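## Task

Tell the four plates apart by their ID labels alone and stack them in rack S1 so that, from the bottom upward, the order is C16, C51, C15, C61. One plate may begin reversed, its labelled short end pointing away from you. C16 has to rest flat on the rack floor and each later plate has to sit fully nested on the one below. All labelled short ends must face the rack's front, which is the side toward you. The stack only counts if it stays put without the robot holding it, so release the last plate and move the gripper away at the end.

## Robot and tools

ROBOT. A single SCARA-style arm (scara4). From the base out it has a vertical lift (0.000 to 0.550 m), a shoulder (-2.000 to 2.000 rad), an elbow (-2.800 to 2.800 rad), a wrist yaw (-12.566 to 12.566 rad) and a two-finger parallel gripper. The gripper stays level and can only rotate about the vertical. Keep the elbow reading at least 0.4 rad away from 0, or the arm may fold and fault. Load limits: lift 54 N, shoulder 8.1 N m, elbow 4.05 N m, wrist yaw 1.35 N m, and a carried plate's weight counts toward them.

FRAMES. Scene frame: origin on the table top under the arm base, +z up, +x forward, +y to the left when facing +x. Gripper frame: fingers point along its +x and close along its y. rz rotates from its +x toward its +y. end_effector_position is the midpoint between the rubber pads, 2 to 3 cm behind the fingertips. The reported hand position gets less accurate the farther the arm reaches.

ROW FORMAT. Every motion command is one list of 5 numbers, each in [-1, 1]: dx, dy, dz, rz, opening. The first four are an offset in the gripper's own axes, not a pose. 1.0 equals 0.6 m or 180 degrees, so 0.05 is 3 cm and 1.0 in rz is a half turn. The offset is counted from the gripper pose in the most recent result that printed it. If no result in this scene has shown it yet, or for a second or later call inside one reply, it is counted from wherever the arm is when the action begins. Opening is absolute: +1 is fully open (0.140 m), -1 is closed (pads still 0.066 m apart). A full close takes at least 0.6 s. Zero offsets do not mean hold still: they drive the arm back to the reference pose.

execute_actions: actions is a list holding zero or one item. An empty list returns the current state without moving anything. An item with rows (1 to 15 rows, each a 5-number row as above) and optional steps (at most 15, default 15) plays one row per 1/30 s step. The last row repeats if steps exceeds the row count. Every row is measured from the same reference pose, so rows do not add up. An item with only steps (up to 300) is a wait counted from the previous result, with your thinking time included. pictures (true/false) chooses whether camera images come back. A refused call sends nothing.

move: target is one 5-number row (offset as above, opening absolute). speed is in m/s, 0.002 to 0.5, default 0.25, and turning is capped at twice that number in rad/s. The gripper follows a straight path lasting 0.5 to 10 s. Longer paths stop after 10 s short of the goal. Rotation takes the shorter direction. The opening is applied at the start. The path ignores obstacles, and the real hand can lag, drift or overshoot the speed, most of all with the arm nearly straight. The result adds a move: line: done (settled near target), off_target, moving, held or fault. It also lists the limits that acted (paced = the pose was clipped; held = some steps were blocked, after which the arm may speed up sharply) and the remaining distance to target. Pictures are always included.

wait: seconds from 0 to 10; nothing new is commanded meanwhile.

zoom_image: camera is cam_high, cam_low or cam_wrist. region is [x0, y0, x1, y1] in pixels of that 672x504 image, top-left origin, no larger than 504 by 504. Use it to read plate labels.

finished_scene: scene is the number of the scene you are in. It cannot be undone. It reports success and gives the next task. Answering without any tool call ends everything.

MOTION LIMITS. Each control step clips the commanded pose to within 70 mm and 16 degrees of the measured pose. After an action, the arm only continues to the last clipped pose, so big moves may need a follow-up. Check the pose printed in the result. Joints share speed and acceleration limits and stop together when a command reverses them.

RESULTS. The state line gives end_effector_position (m) and end_effector_quat_wxyz in the scene frame. Joint positions lists lift (m), shoulder, elbow, wrist yaw (rad) and the pad gap (m). grip_measured is the finger opening on the command scale; it may be off by about 1 mm throughout a scene. Hand target is the pose the controller is now heading for. A pose unreachable line means a clearance check altered or blocked the command. HELD marks steps where your row was partly or wholly withheld. TORQUE FAULT: a joint hit its load limit; the arm halts 10 s and drops the rest of the call. MOTOR HOT appears from 85 °C; at 100 °C an OVER-TEMPERATURE FAULT brakes the arm until it cools. Holding loads, even while idle, heats motors, and some heat carries into the next scene.

GRIPPING. To hold a plate, command an opening about 0.04 below grip_measured; a smaller margin grips more gently. Pads push with up to about 18 N each, and a quick close can squeeze harder. Pressing again with the same small offset against something rigid does not push further, but against something that yields it does.

CAMERAS. cam_high and cam_low are fixed, and cam_wrist rides on the hand. All are 672x504, with the given pinhole+radial calibration; fixed cameras may be off by a couple of degrees and millimetres.

CAUTIONS. Read labels to identify plates. Plate short ends with labels must finish at the rack front. To reverse a plate, put it on the raised nest RG, rotate the gripper a half turn and grasp it from the other end. Lower plates gently; a drop of a few millimetres is fine, anything larger fails. Never push or knock anything off the table. Avoid fast impacts and deep pushes into contact. Loose objects may occasionally get nudged, so recheck before grasping. Finish by opening and lifting clear.

Each tool is called after "Emit:" in YAML: its name, and indented under it one key for each argument.

## Session

Emit:
execute_actions:
  actions: []

Scene clock: 0.00 s of 15600.00 s.
end_effector_position=(+0.5848, +0.4953, +0.1042) grip_measured=+0.98 end_effector_quat_wxyz=(+0.942, -0.000, -0.000, +0.337)
Joint positions: [ 0.099  0.719 -2.678 -3.638  0.139]
Motor temperatures (°C, as the motors report them): [34 21 22 22]
Hand target: +0.585, +0.495, +0.104; +0.942, -0.000, -0.000, +0.337
camera_calibration (this result's frames):
cam_wrist: T_world_to_cam=[[0.637316, -0.770597, 0.00281007, 0.0184596], [-0.464676, -0.387211, -0.796332, 0.533829], [0.614739, 0.506209, -0.604854, -0.45114], [0, 0, 0, 1]] pos_world=[0.513626, 0.449301, 0.152179]

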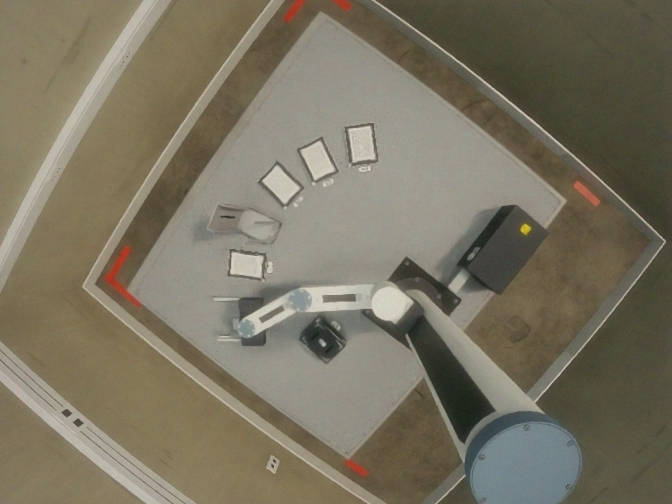

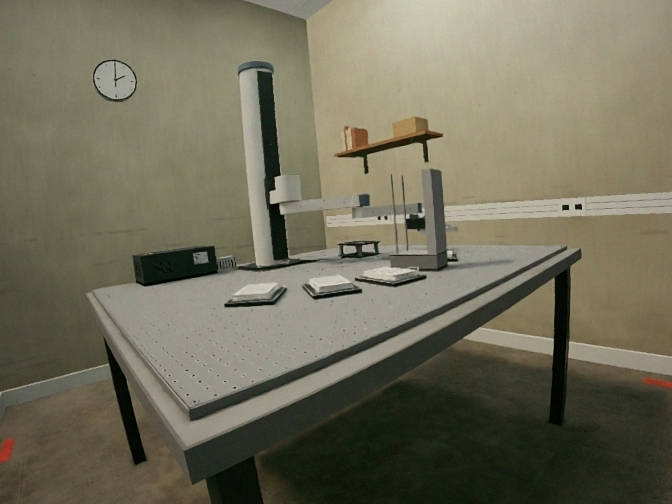

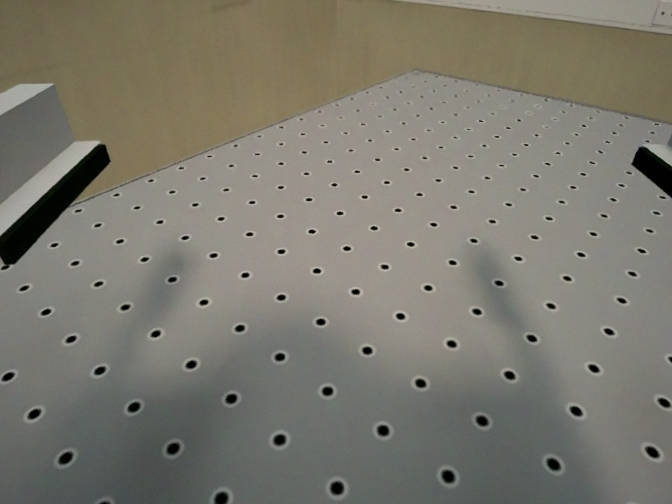

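Emit:
move:
  target: [-0.3095, -0.3148, -0.0375, -0.0468, 0.0]
  speed: 0.35

Emit:
move:
  target: [-0.148, -0.2063, 0, -0.105, 0.0]
  speed: 0.4

Emit:
move:
  target: [0.073, -0.242, 0, -0.105, 0.0]
  speed: 0.4

Emit:
move:
  target: [-0.0405, -0.243, 0, -0.105, 0.0]
  speed: 0.4

Scene clock: 10.30 s of 15600.00 s.
end_effector_position=(+0.5606, +0.2315, +0.0817) grip_measured=+0.00 end_effector_quat_wxyz=(+0.964, -0.000, -0.000, +0.267)
Joint positions: [ 0.077 -0.292 -1.268 -4.184  0.103]
Motor temperatures (°C, as the motors report them): [34 21 22 22]
Hand target: +0.561, +0.231, +0.082; +0.964, -0.000, -0.000, +0.267
Off the commanded pose: 0.000 m, 0 deg.
After step 90, 5.90 s passed at rest.
move: done; limits=paced
camera_calibration (this result's frames):
cam_wrist: T_world_to_cam=[[0.517767, -0.855517, 0.00281007, -0.0826739], [-0.516308, -0.315091, -0.796332, 0.414745], [0.68216, 0.410864, -0.604854, -0.332007], [0, 0, 0, 1]] pos_world=[0.483424, 0.196363, 0.129691]

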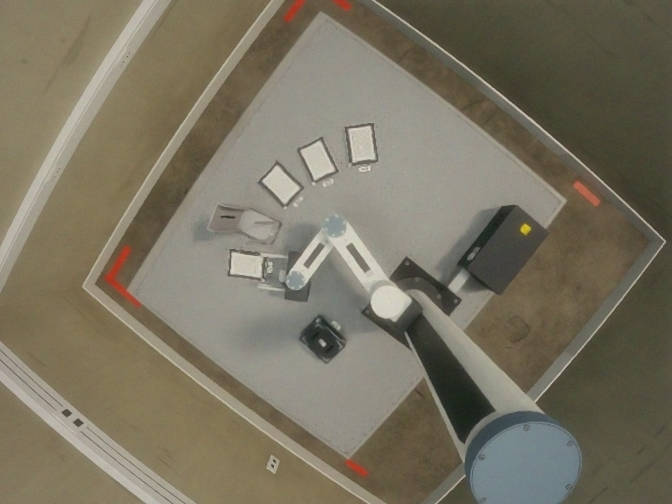

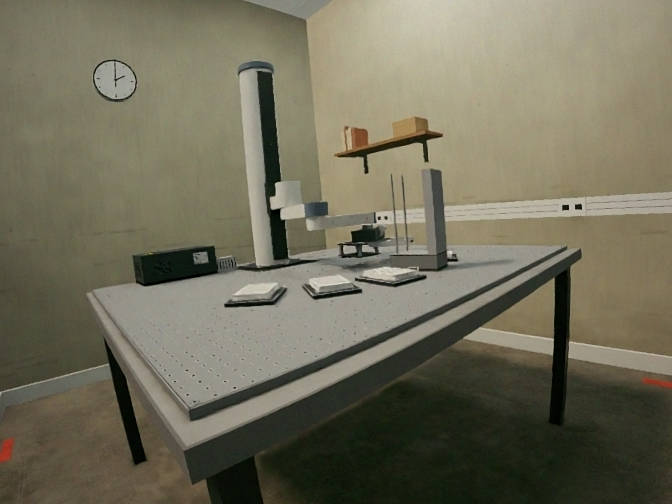

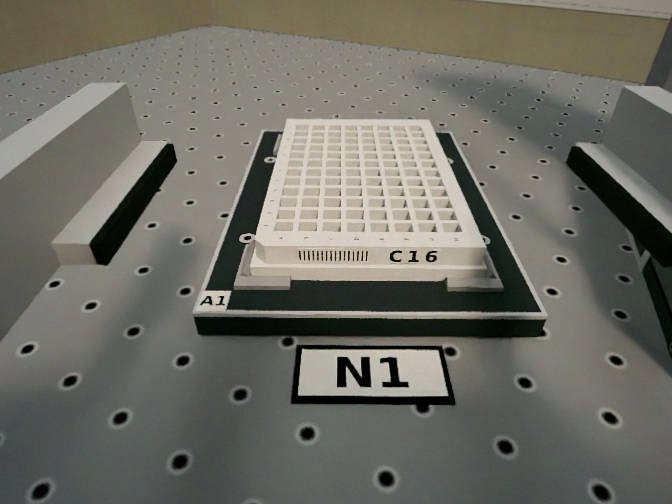

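Scene clock: 11.23 s of 15600.00 s.
end_effector_position=(+0.5480, +0.0796, +0.0817) grip_measured=+0.00 end_effector_quat_wxyz=(+0.995, -0.000, -0.000, +0.104)
Joint positions: [ 0.077 -0.735 -0.954 -4.385  0.103]
Motor temperatures (°C, as the motors report them): [34 21 22 22]
Hand target: +0.548, +0.080, +0.082; +0.994, -0.000, -0.000, +0.105
Off the commanded pose: 0.000 m, 0 deg.
move: done
camera_calibration (this result's frames):
cam_wrist: T_world_to_cam=[[0.211971, -0.977272, 0.00281007, -0.0288485], [-0.590637, -0.130399, -0.796332, 0.386393], [0.778599, 0.167139, -0.604854, -0.294434], [0, 0, 0, 1]] pos_world=[0.463579, 0.0714038, 0.129688]

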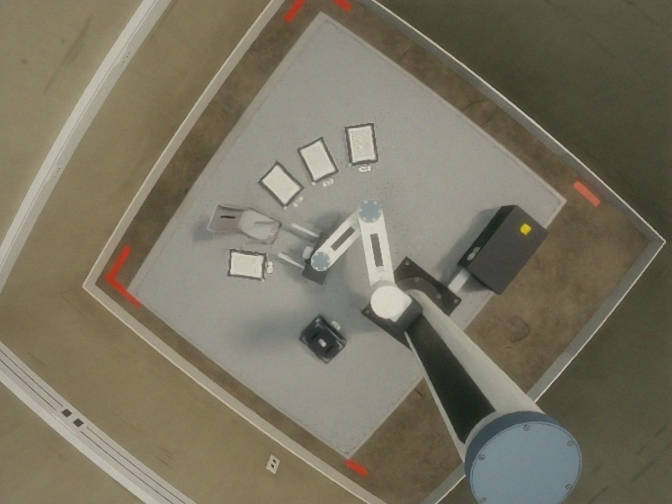

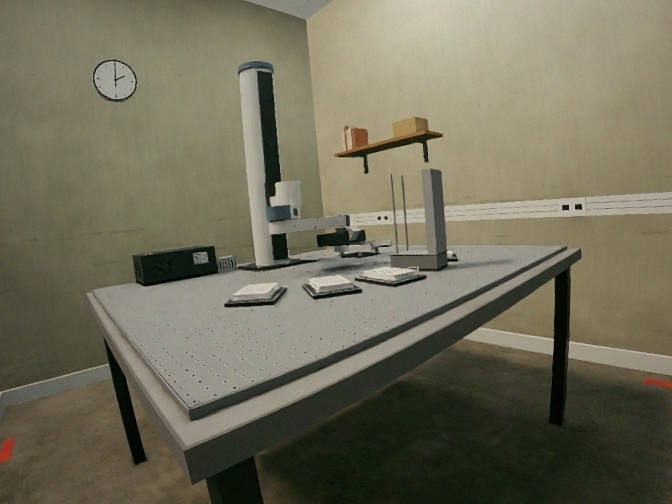

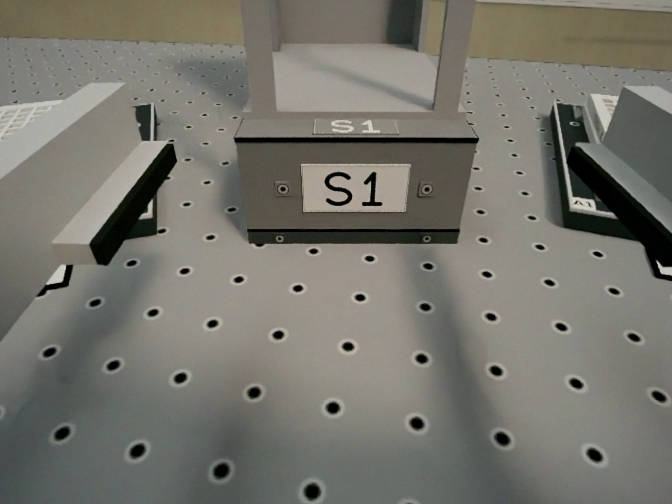

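Scene clock: 12.07 s of 15600.00 s.
end_effector_position=(+0.6209, -0.0536, +0.0817) grip_measured=+0.00 end_effector_quat_wxyz=(+0.998, -0.000, -0.000, -0.061)
Joint positions: [ 0.077 -0.952 -1.265 -4.187  0.103]
Motor temperatures (°C, as the motors report them): [34 21 22 22]
Hand target: +0.621, -0.053, +0.082; +0.998, -0.000, -0.000, -0.060
Off the commanded pose: 0.000 m, 0 deg.
move: done
camera_calibration (this result's frames):
cam_wrist: T_world_to_cam=[[-0.116885, -0.993142, 0.00281007, 0.0289013], [-0.600972, 0.0684762, -0.796332, 0.429198], [0.790677, -0.0947676, -0.604854, -0.350509], [0, 0, 0, 1]] pos_world=[0.538454, -0.0339037, 0.129695]

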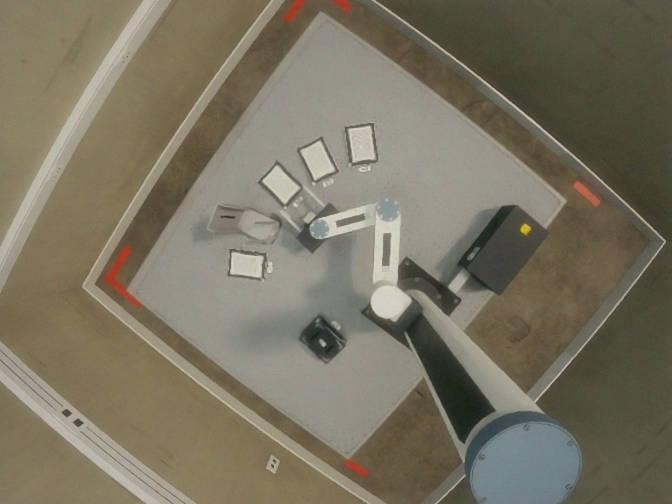

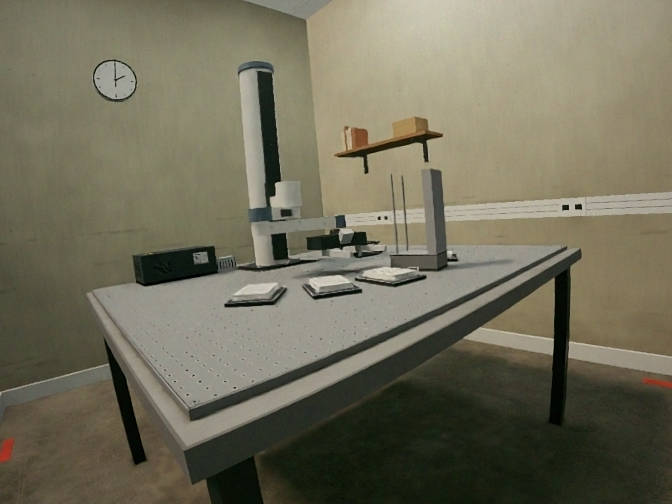

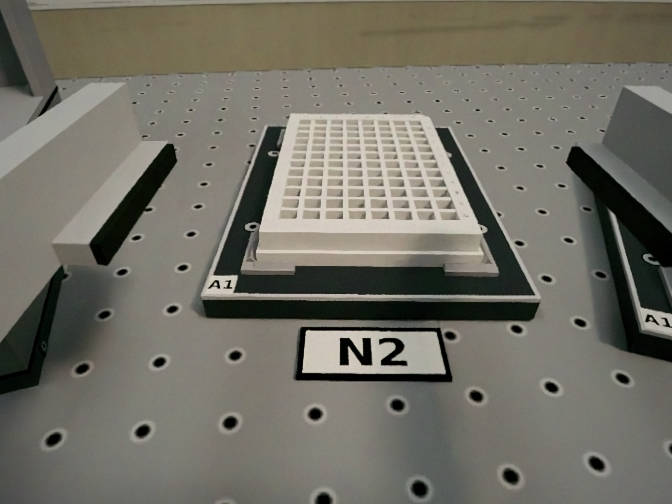

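Scene clock: 12.93 s of 15600.00 s.
end_effector_position=(+0.5790, -0.1955, +0.0817) grip_measured=+0.00 end_effector_quat_wxyz=(+0.975, -0.000, -0.000, -0.224)
Joint positions: [ 0.077 -1.284 -1.264 -4.188  0.103]
Motor temperatures (°C, as the motors report them): [34 21 22 22]
Hand target: +0.579, -0.195, +0.082; +0.975, -0.000, -0.000, -0.224
Off the commanded pose: 0.000 m, 0 deg.
move: done
camera_calibration (this result's frames):
cam_wrist: T_world_to_cam=[[-0.433078, -0.901352, 0.00281007, 0.0840762], [-0.54616, 0.259934, -0.796332, 0.419412], [0.717045, -0.346408, -0.604854, -0.337368], [0, 0, 0, 1]] pos_world=[0.507386, -0.150104, 0.129697]

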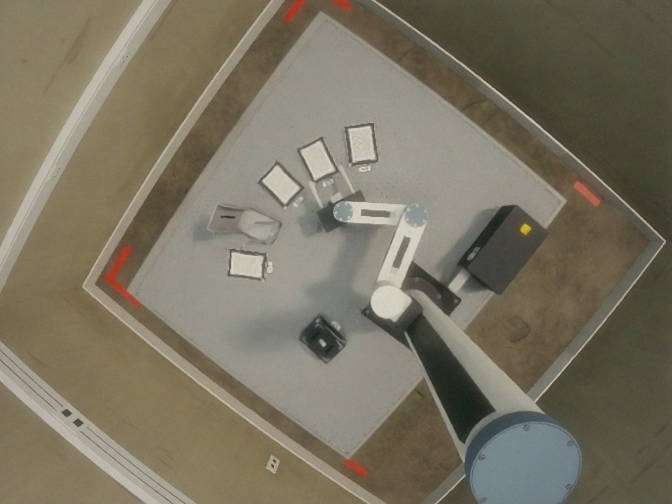

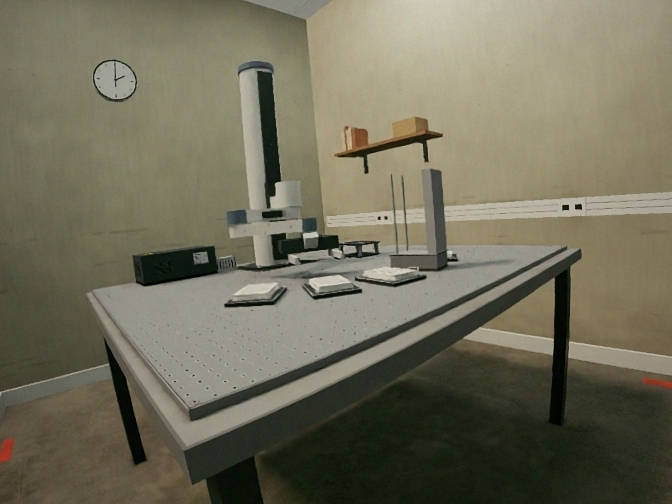

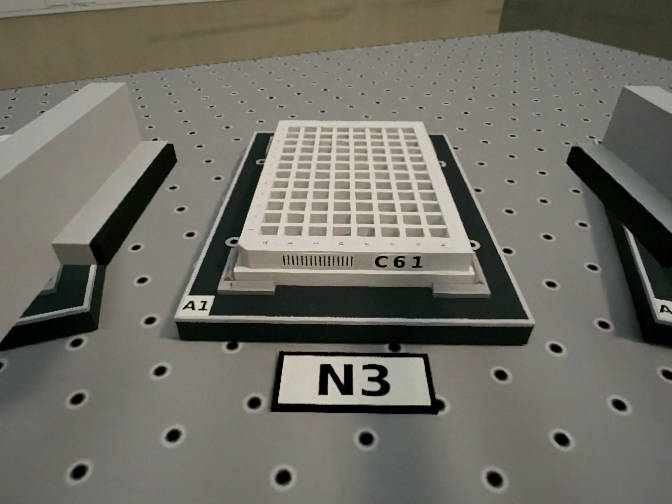

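Emit:
move:
  target: [-0.0405, -0.243, 0, -0.105, 0.0]
  speed: 0.4

Scene clock: 24.90 s of 15600.00 s.
end_effector_position=(+0.4932, -0.3161, +0.0817) grip_measured=+0.00 end_effector_quat_wxyz=(+0.924, -0.000, -0.000, -0.382)
Joint positions: [ 0.077 -1.616 -1.262 -4.188  0.103]
Motor temperatures (°C, as the motors report them): [34 21 22 22]
Hand target: +0.493, -0.316, +0.082; +0.924, -0.000, -0.000, -0.381
Off the commanded pose: 0.000 m, 0 deg.
After step 90, 8.10 s passed at rest.
move: done
camera_calibration (this result's frames):
cam_wrist: T_world_to_cam=[[-0.70232, -0.711856, 0.00281007, 0.130939], [-0.432144, 0.423211, -0.796332, 0.399308], [0.565684, -0.560494, -0.604854, -0.310679], [0, 0, 0, 1]] pos_world=[0.440265, -0.249916, 0.129698]

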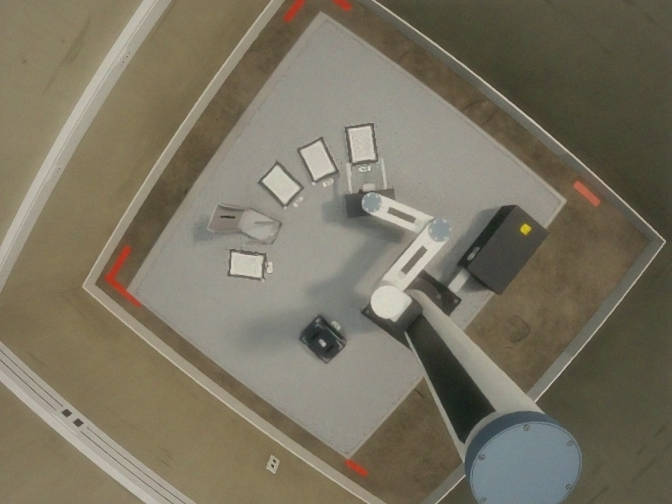

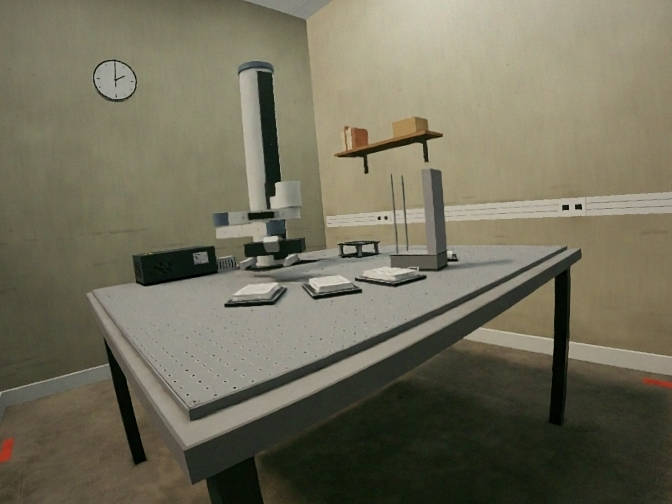

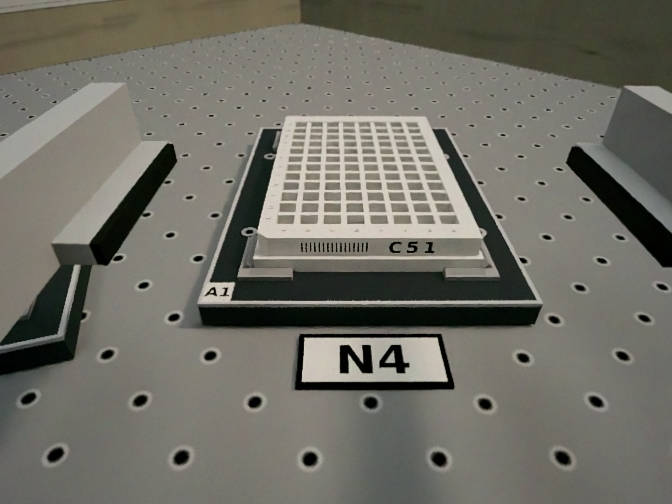

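Emit:
move:
  target: [-0.4018, 0.533, 0.43, 0.3159, 0.0]
  speed: 0.45

Emit:
move:
  target: [0.2167, 0, 0, 0, 0.0]
  speed: 0.3

Scene clock: 31.97 s of 15600.00 s.
end_effector_position=(+0.5482, +0.0804, +0.3398) grip_measured=+0.00 end_effector_quat_wxyz=(+0.995, -0.000, -0.000, +0.104)
Joint positions: [ 0.335 -0.731 -0.956 -4.387  0.103]
Motor temperatures (°C, as the motors report them): [34 21 22 22]
Hand target: +0.548, +0.080, +0.340; +0.995, -0.000, -0.000, +0.104
Off the commanded pose: 0.000 m, 0 deg.
After step 90, 2.43 s passed at rest.
move: done
camera_calibration (this result's frames):
cam_wrist: T_world_to_cam=[[0.211834, -0.977302, 0.00281007, -0.0286916], [-0.590655, -0.130317, -0.796332, 0.592156], [0.778622, 0.16703, -0.604854, -0.138712], [0, 0, 0, 1]] pos_world=[0.463842, 0.0722966, 0.387732]

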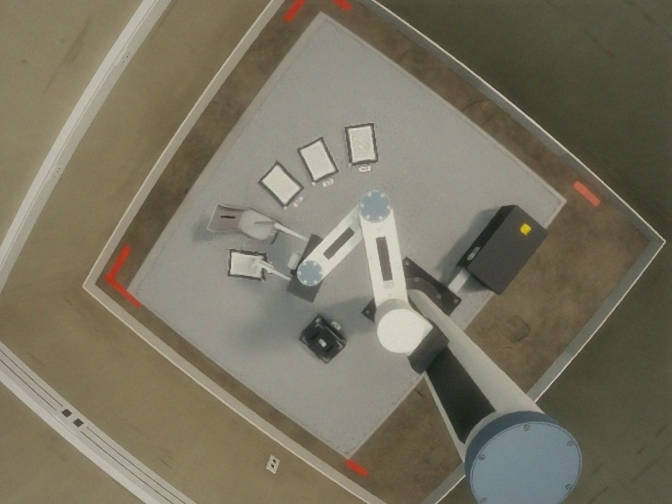

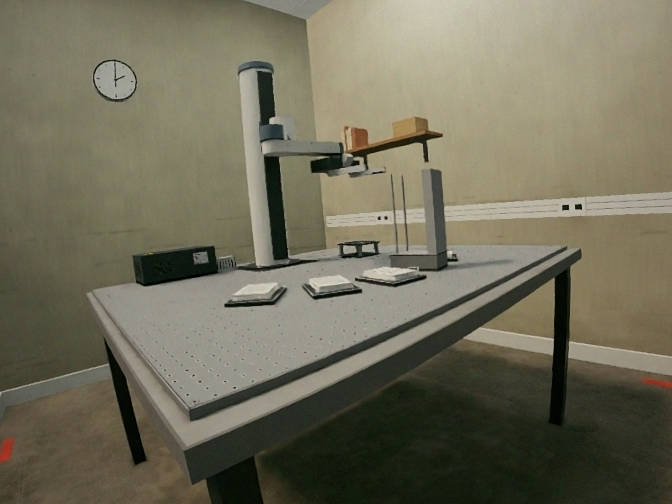

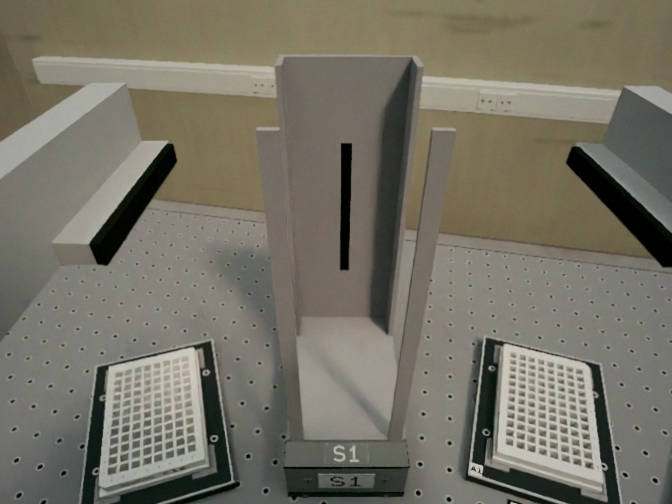

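Scene clock: 32.87 s of 15600.00 s.
end_effector_position=(+0.6755, +0.1073, +0.3398) grip_measured=+0.00 end_effector_quat_wxyz=(+0.995, -0.000, -0.000, +0.104)
Joint positions: [ 0.335 -0.489 -1.588 -3.998  0.103]
Motor temperatures (°C, as the motors report them): [34 21 22 22]
Hand target: +0.675, +0.107, +0.340; +0.995, -0.000, -0.000, +0.104
Off the commanded pose: 0.000 m, 0 deg.
move: done
camera_calibration (this result's frames):
cam_wrist: T_world_to_cam=[[0.211431, -0.977389, 0.00281007, -0.0291106], [-0.590709, -0.130073, -0.796332, 0.67085], [0.778691, 0.166709, -0.604854, -0.242304], [0, 0, 0, 1]] pos_world=[0.591112, 0.0992013, 0.387743]

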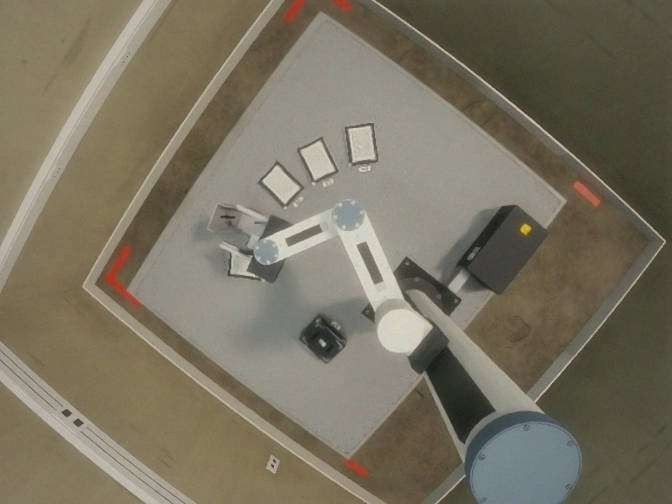

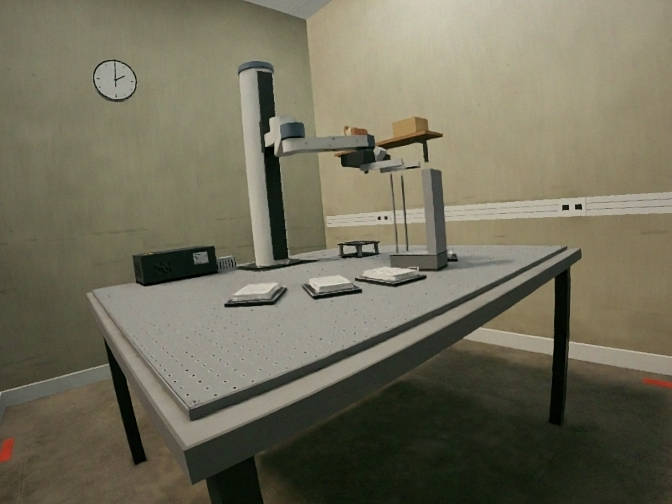

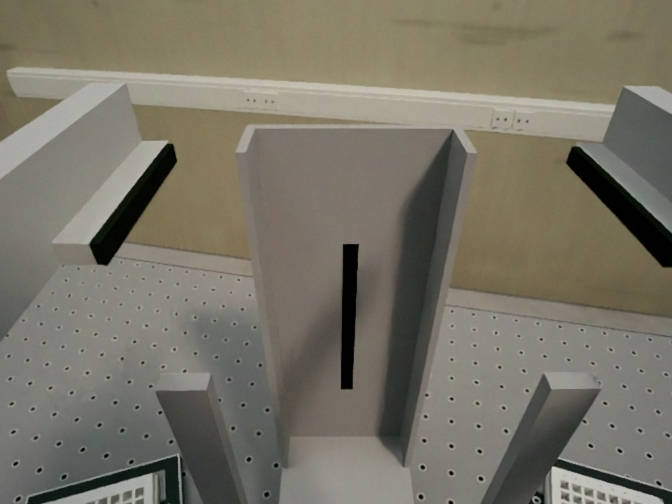

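Emit:
zoom_image:
  camera: "cam_wrist"
  region: [225, 110, 485, 170]

Emit:
zoom_image:
  camera: "cam_wrist"
  region: [140, 350, 240, 410]

Emit:
zoom_image:
  camera: "cam_wrist"
  region: [520, 350, 620, 410]

Region (225, 110, 485, 170) of cam_wrist's 672x504 image, scaled by 1.938, with more detail than that image has; it fills the top 116 rows of this view, and the rest is white.

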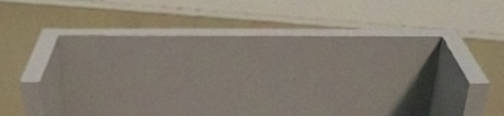

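Region (140, 350, 240, 410) of cam_wrist's 672x504 image, scaled by 5.040, with more detail than that image has; it fills the top 302 rows of this view, and the rest is white.

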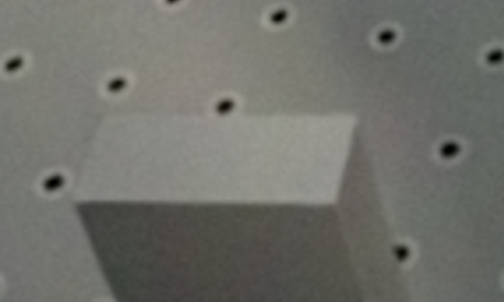

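Region (520, 350, 620, 410) of cam_wrist's 672x504 image, scaled by 5.040, with more detail than that image has; it fills the top 302 rows of this view, and the rest is white.

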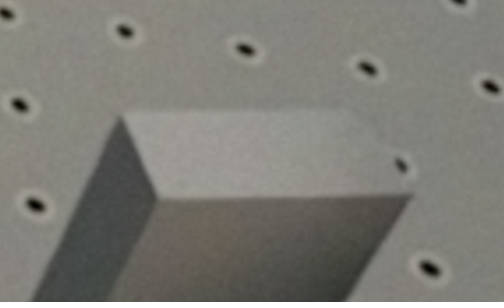

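Emit:
move:
  target: [0.0143, 0.2927, 0, 0.103, 0.0]
  speed: 0.4

Emit:
move:
  target: [0, 0, -0.5085, 0, 0.0]
  speed: 0.3

Scene clock: 48.50 s of 15600.00 s.
end_effector_position=(+0.6476, +0.2809, +0.3398) grip_measured=+0.00 end_effector_quat_wxyz=(+0.965, -0.000, -0.000, +0.263)
Joint positions: [ 0.335 -0.067 -1.811 -3.873  0.103]
Motor temperatures (°C, as the motors report them): [34 21 22 22]
Hand target: +0.648, +0.281, +0.340; +0.965, -0.000, -0.000, +0.263
Off the commanded pose: 0.000 m, 0 deg.
After step 90, 11.70 s passed at rest.
move: done
camera_calibration (this result's frames):
cam_wrist: T_world_to_cam=[[0.511179, -0.85947, 0.00281007, -0.0807402], [-0.518714, -0.311114, -0.796332, 0.6812], [0.685297, 0.40561, -0.604854, -0.25616], [0, 0, 0, 1]] pos_world=[0.570166, 0.246438, 0.387748]

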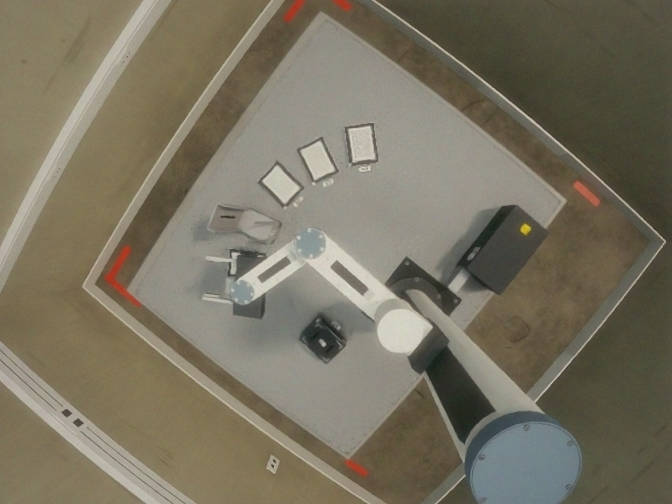

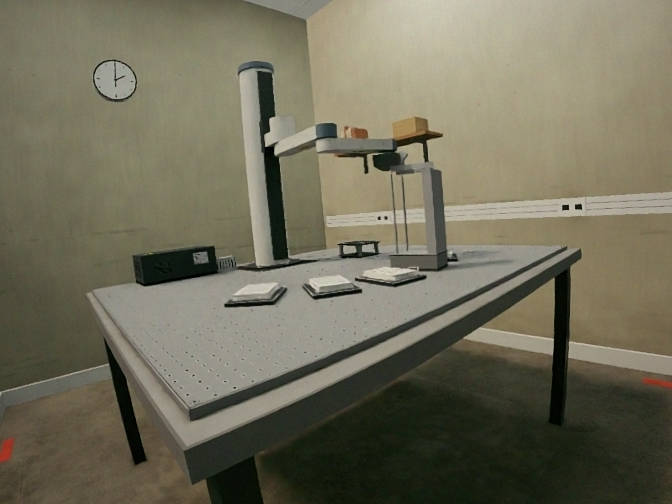

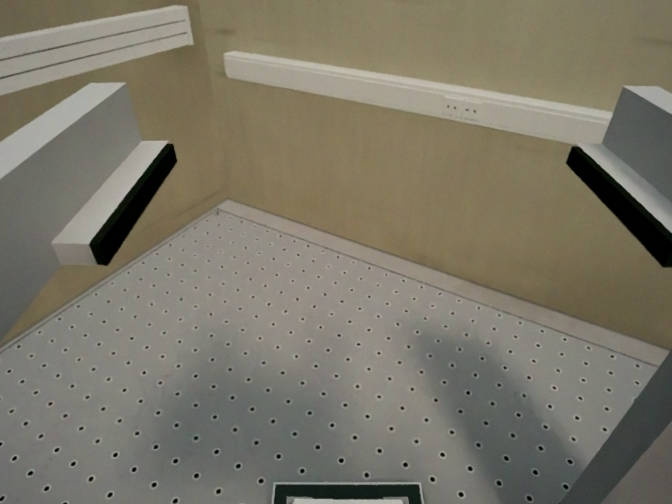

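Scene clock: 50.00 s of 15600.00 s.
end_effector_position=(+0.6476, +0.2810, +0.0347) grip_measured=+0.00 end_effector_quat_wxyz=(+0.965, -0.000, -0.000, +0.263)
Joint positions: [ 0.03  -0.067 -1.811 -3.873  0.103]
Motor temperatures (°C, as the motors report them): [34 21 22 22]
Hand target: +0.648, +0.281, +0.035; +0.965, -0.000, -0.000, +0.263
Off the commanded pose: 0.000 m, 0 deg.
move: done
camera_calibration (this result's frames):
cam_wrist: T_world_to_cam=[[0.511256, -0.859424, 0.00281007, -0.0799233], [-0.518686, -0.311161, -0.796332, 0.438197], [0.685261, 0.405672, -0.604854, -0.440703], [0, 0, 0, 1]] pos_world=[0.570144, 0.246443, 0.0826138]

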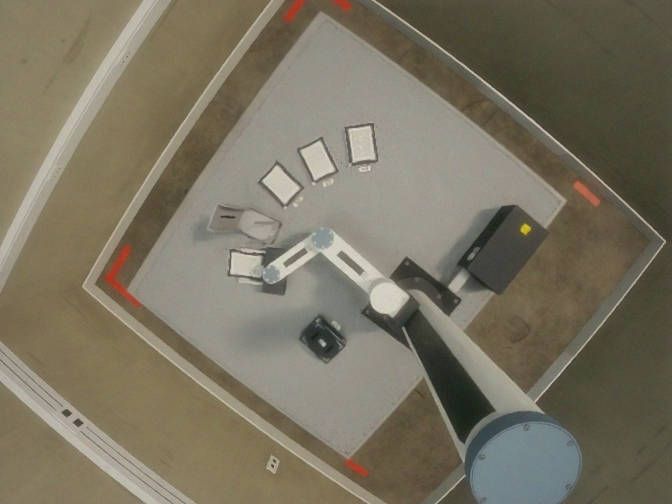

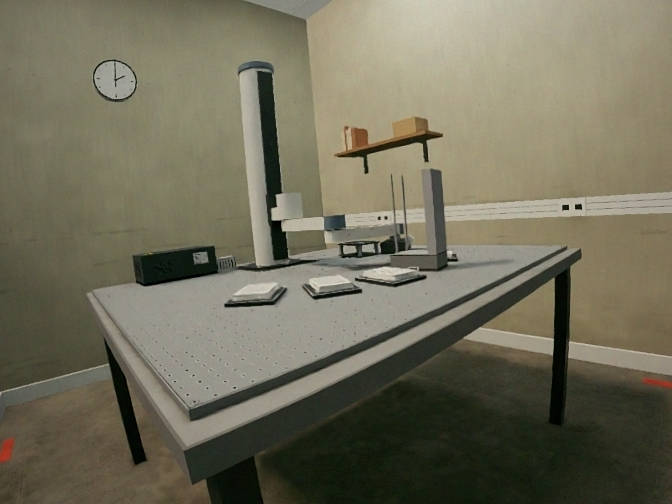

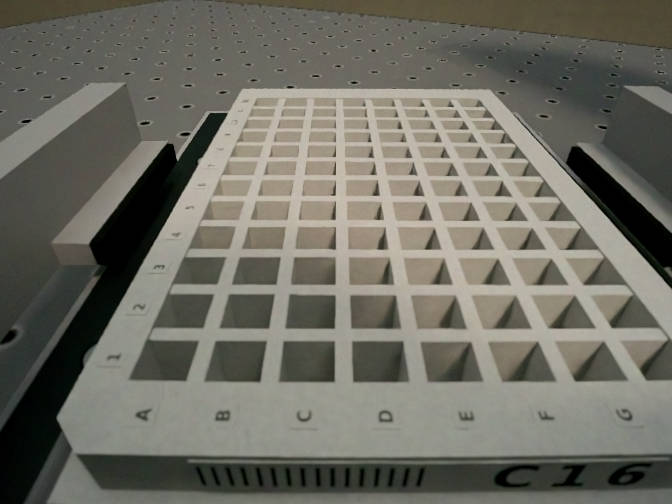

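Emit:
execute_actions:
  actions:
    - {"rows":[[0,-0.0006,0,0.0013,-0.2],[0,-0.0006,0,0.0013,-0.3],[0,-0.0006,0,0.0013,-0.4],[0,-0.0006,0,0.0013,-0.45],[0,-0.0006,0,0.0013,-0.5],[0,-0.0006,0,0.0013,-0.52],[0,-0.0006,0,0.0013,-0.54],[0,-0.0006,0,0.0013,-0.55],[0,-0.0006,0,0.0013,-0.56],[0,-0.0006,0,0.0013,-0.58],[0,-0.0006,0,0.0013,-0.6],[0,-0.0006,0,0.0013,-0.62],[0,-0.0006,0,0.0013,-0.63]],"steps":15}
  pictures: false

Scene clock: 54.93 s of 15600.00 s.
end_effector_position=(+0.6478, +0.2806, +0.0347) grip_measured=-0.59 end_effector_quat_wxyz=(+0.964, -0.000, -0.000, +0.265)
Joint positions: [ 0.03  -0.07  -1.811 -3.867  0.081]
Motor temperatures (°C, as the motors report them): [34 21 22 22]
Hand target: +0.648, +0.281, +0.035; +0.964, -0.000, -0.000, +0.265
Off the commanded pose: 0.000 m, 0 deg.
Steps of this call (steps 1 to 90: nothing new was sent; then 1.43 s passed at rest; steps 91 to 105: all 15 steps of this action). Readings (end_effector_position):
91: (+0.6476, +0.2810, +0.0347)
92: (+0.6477, +0.2808, +0.0347)
94: (+0.6478, +0.2806, +0.0347)
98: (+0.6478, +0.2806, +0.0347)
105: the state above

Emit:
move:
  target: [0, 0, 0.5013, 0, -0.63]
  speed: 0.4

Emit:
move:
  target: [-0.0535, -0.2882, -0.008, -0.102, -0.63]
  speed: 0.35

Scene clock: 60.33 s of 15600.00 s.
end_effector_position=(+0.6478, +0.2806, +0.3355) grip_measured=-0.59 end_effector_quat_wxyz=(+0.964, -0.000, -0.000, +0.265)
Joint positions: [ 0.33  -0.07  -1.811 -3.867  0.081]
Motor temperatures (°C, as the motors report them): [34 21 22 22]
Hand target: +0.648, +0.281, +0.335; +0.964, -0.000, -0.000, +0.265
Off the commanded pose: 0.000 m, 0 deg.
After step 90, 1.10 s passed at rest.
move: done
camera_calibration (this result's frames):
cam_wrist: T_world_to_cam=[[0.514347, -0.857578, 0.00281007, -0.0837583], [-0.517562, -0.313026, -0.796332, 0.677544], [0.683796, 0.408136, -0.604854, -0.25852], [0, 0, 0, 1]] pos_world=[0.570527, 0.245771, 0.383419]

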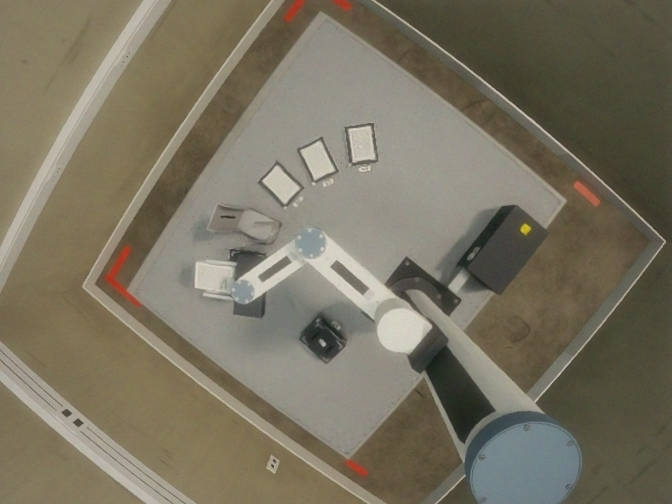

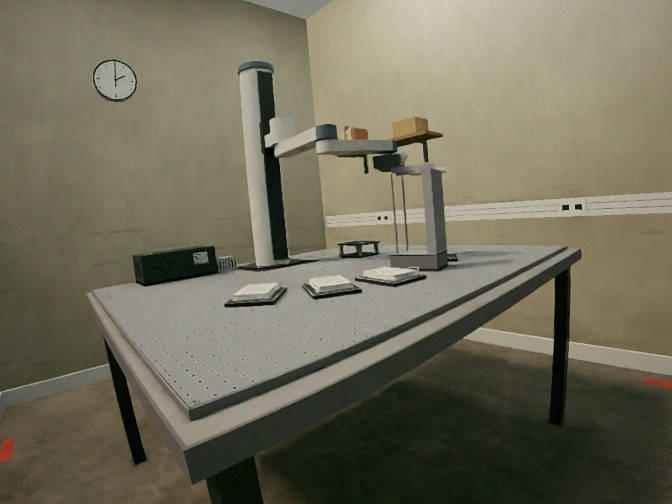

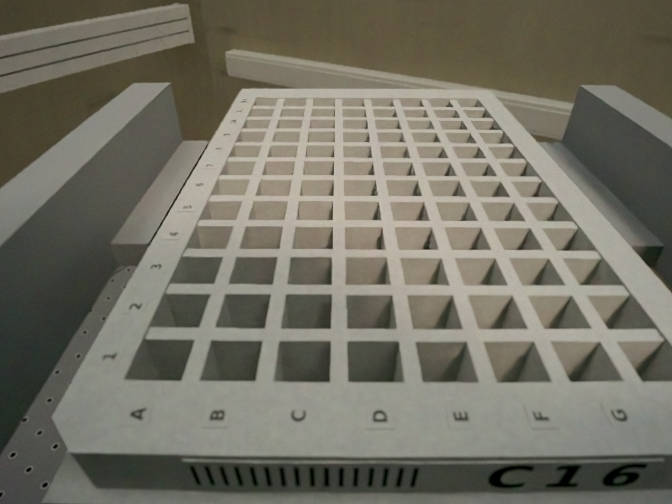

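Scene clock: 61.30 s of 15600.00 s.
end_effector_position=(+0.7085, +0.1153, +0.3307) grip_measured=-0.59 end_effector_quat_wxyz=(+0.994, -0.000, -0.000, +0.107)
Joint positions: [ 0.326 -0.404 -1.786 -3.879  0.081]
Motor temperatures (°C, as the motors report them): [34 21 22 22]
Hand target: +0.708, +0.115, +0.331; +0.994, -0.000, -0.000, +0.107
Off the commanded pose: 0.000 m, 0 deg.
move: done
camera_calibration (this result's frames):
cam_wrist: T_world_to_cam=[[0.217237, -0.976115, 0.00281007, -0.0325241], [-0.589925, -0.133582, -0.796332, 0.683943], [0.777686, 0.171335, -0.604854, -0.274642], [0, 0, 0, 1]] pos_world=[0.624126, 0.106671, 0.378619]

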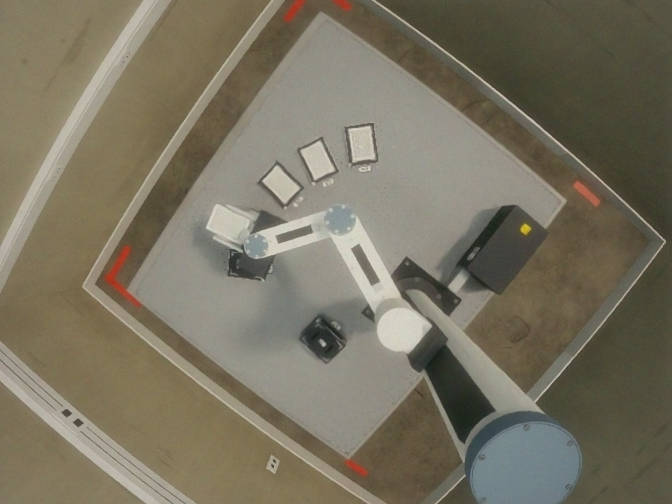

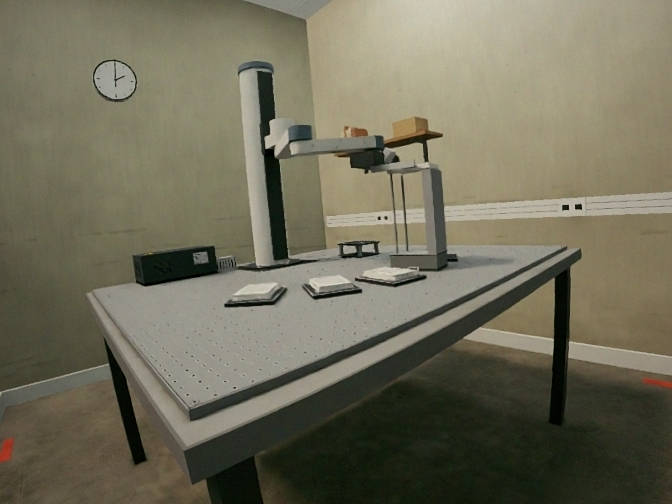

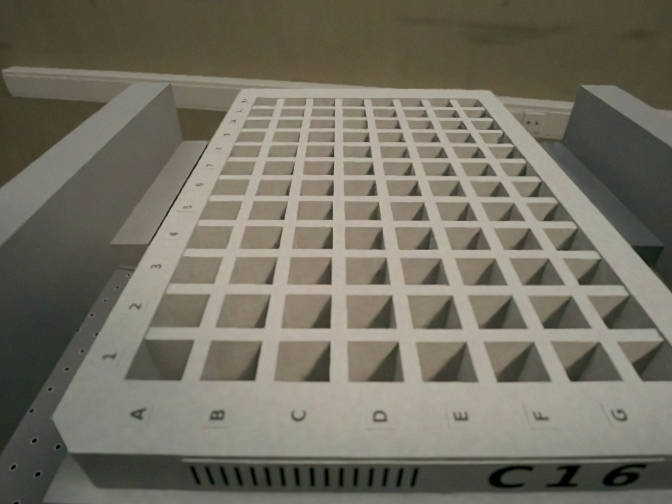

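Emit:
execute_actions:
  actions: []

Scene clock: 80.83 s of 15600.00 s.
end_effector_position=(+0.7084, +0.1153, +0.3307) grip_measured=-0.59 end_effector_quat_wxyz=(+0.994, -0.000, -0.000, +0.107)
Joint positions: [ 0.326 -0.404 -1.786 -3.879  0.081]
Motor temperatures (°C, as the motors report them): [34 21 22 22]
Hand target: +0.708, +0.115, +0.331; +0.994, -0.000, -0.000, +0.107
Off the commanded pose: 0.000 m, 0 deg.
Steps of this call (steps 1 to 90: nothing new was sent; then 16.53 s passed at rest). Readings (end_effector_position):
1: (+0.7085, +0.1153, +0.3307)
2: (+0.7085, +0.1153, +0.3307)
4: (+0.7085, +0.1153, +0.3307)
8: (+0.7084, +0.1153, +0.3307)
90: the state above
camera_calibration (this result's frames):
cam_wrist: T_world_to_cam=[[0.217287, -0.976104, 0.00281007, -0.0325382], [-0.589919, -0.133612, -0.796332, 0.683939], [0.777678, 0.171375, -0.604854, -0.274637], [0, 0, 0, 1]] pos_world=[0.624118, 0.106688, 0.378619]

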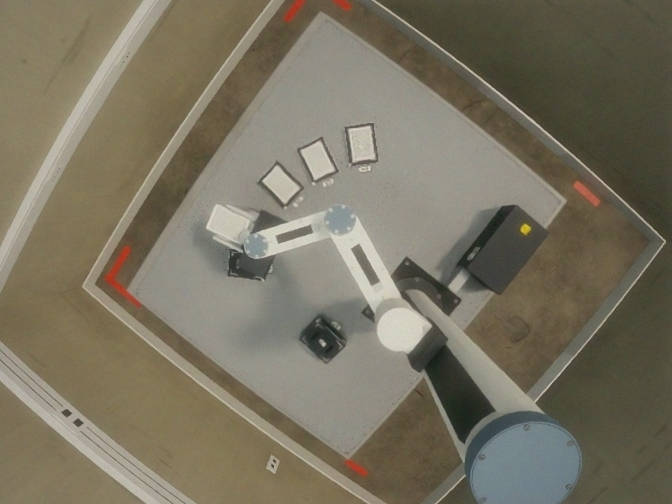

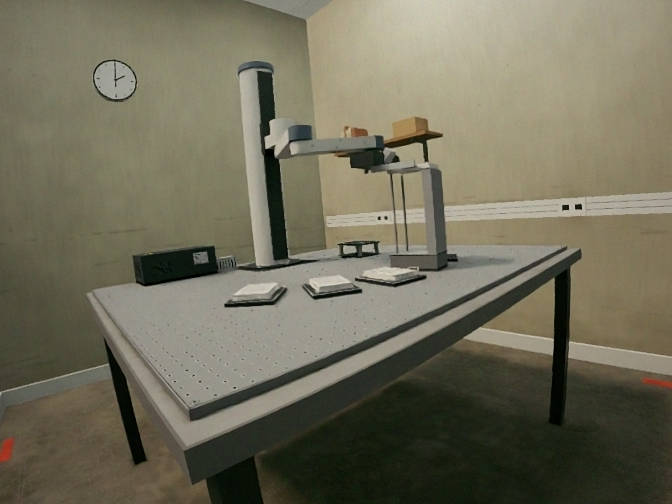

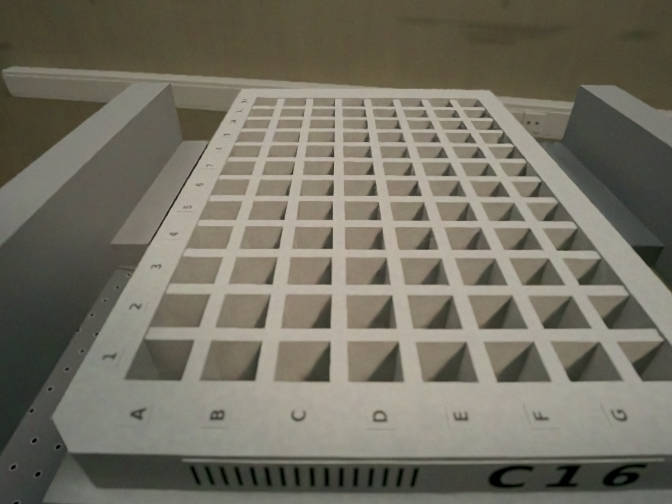

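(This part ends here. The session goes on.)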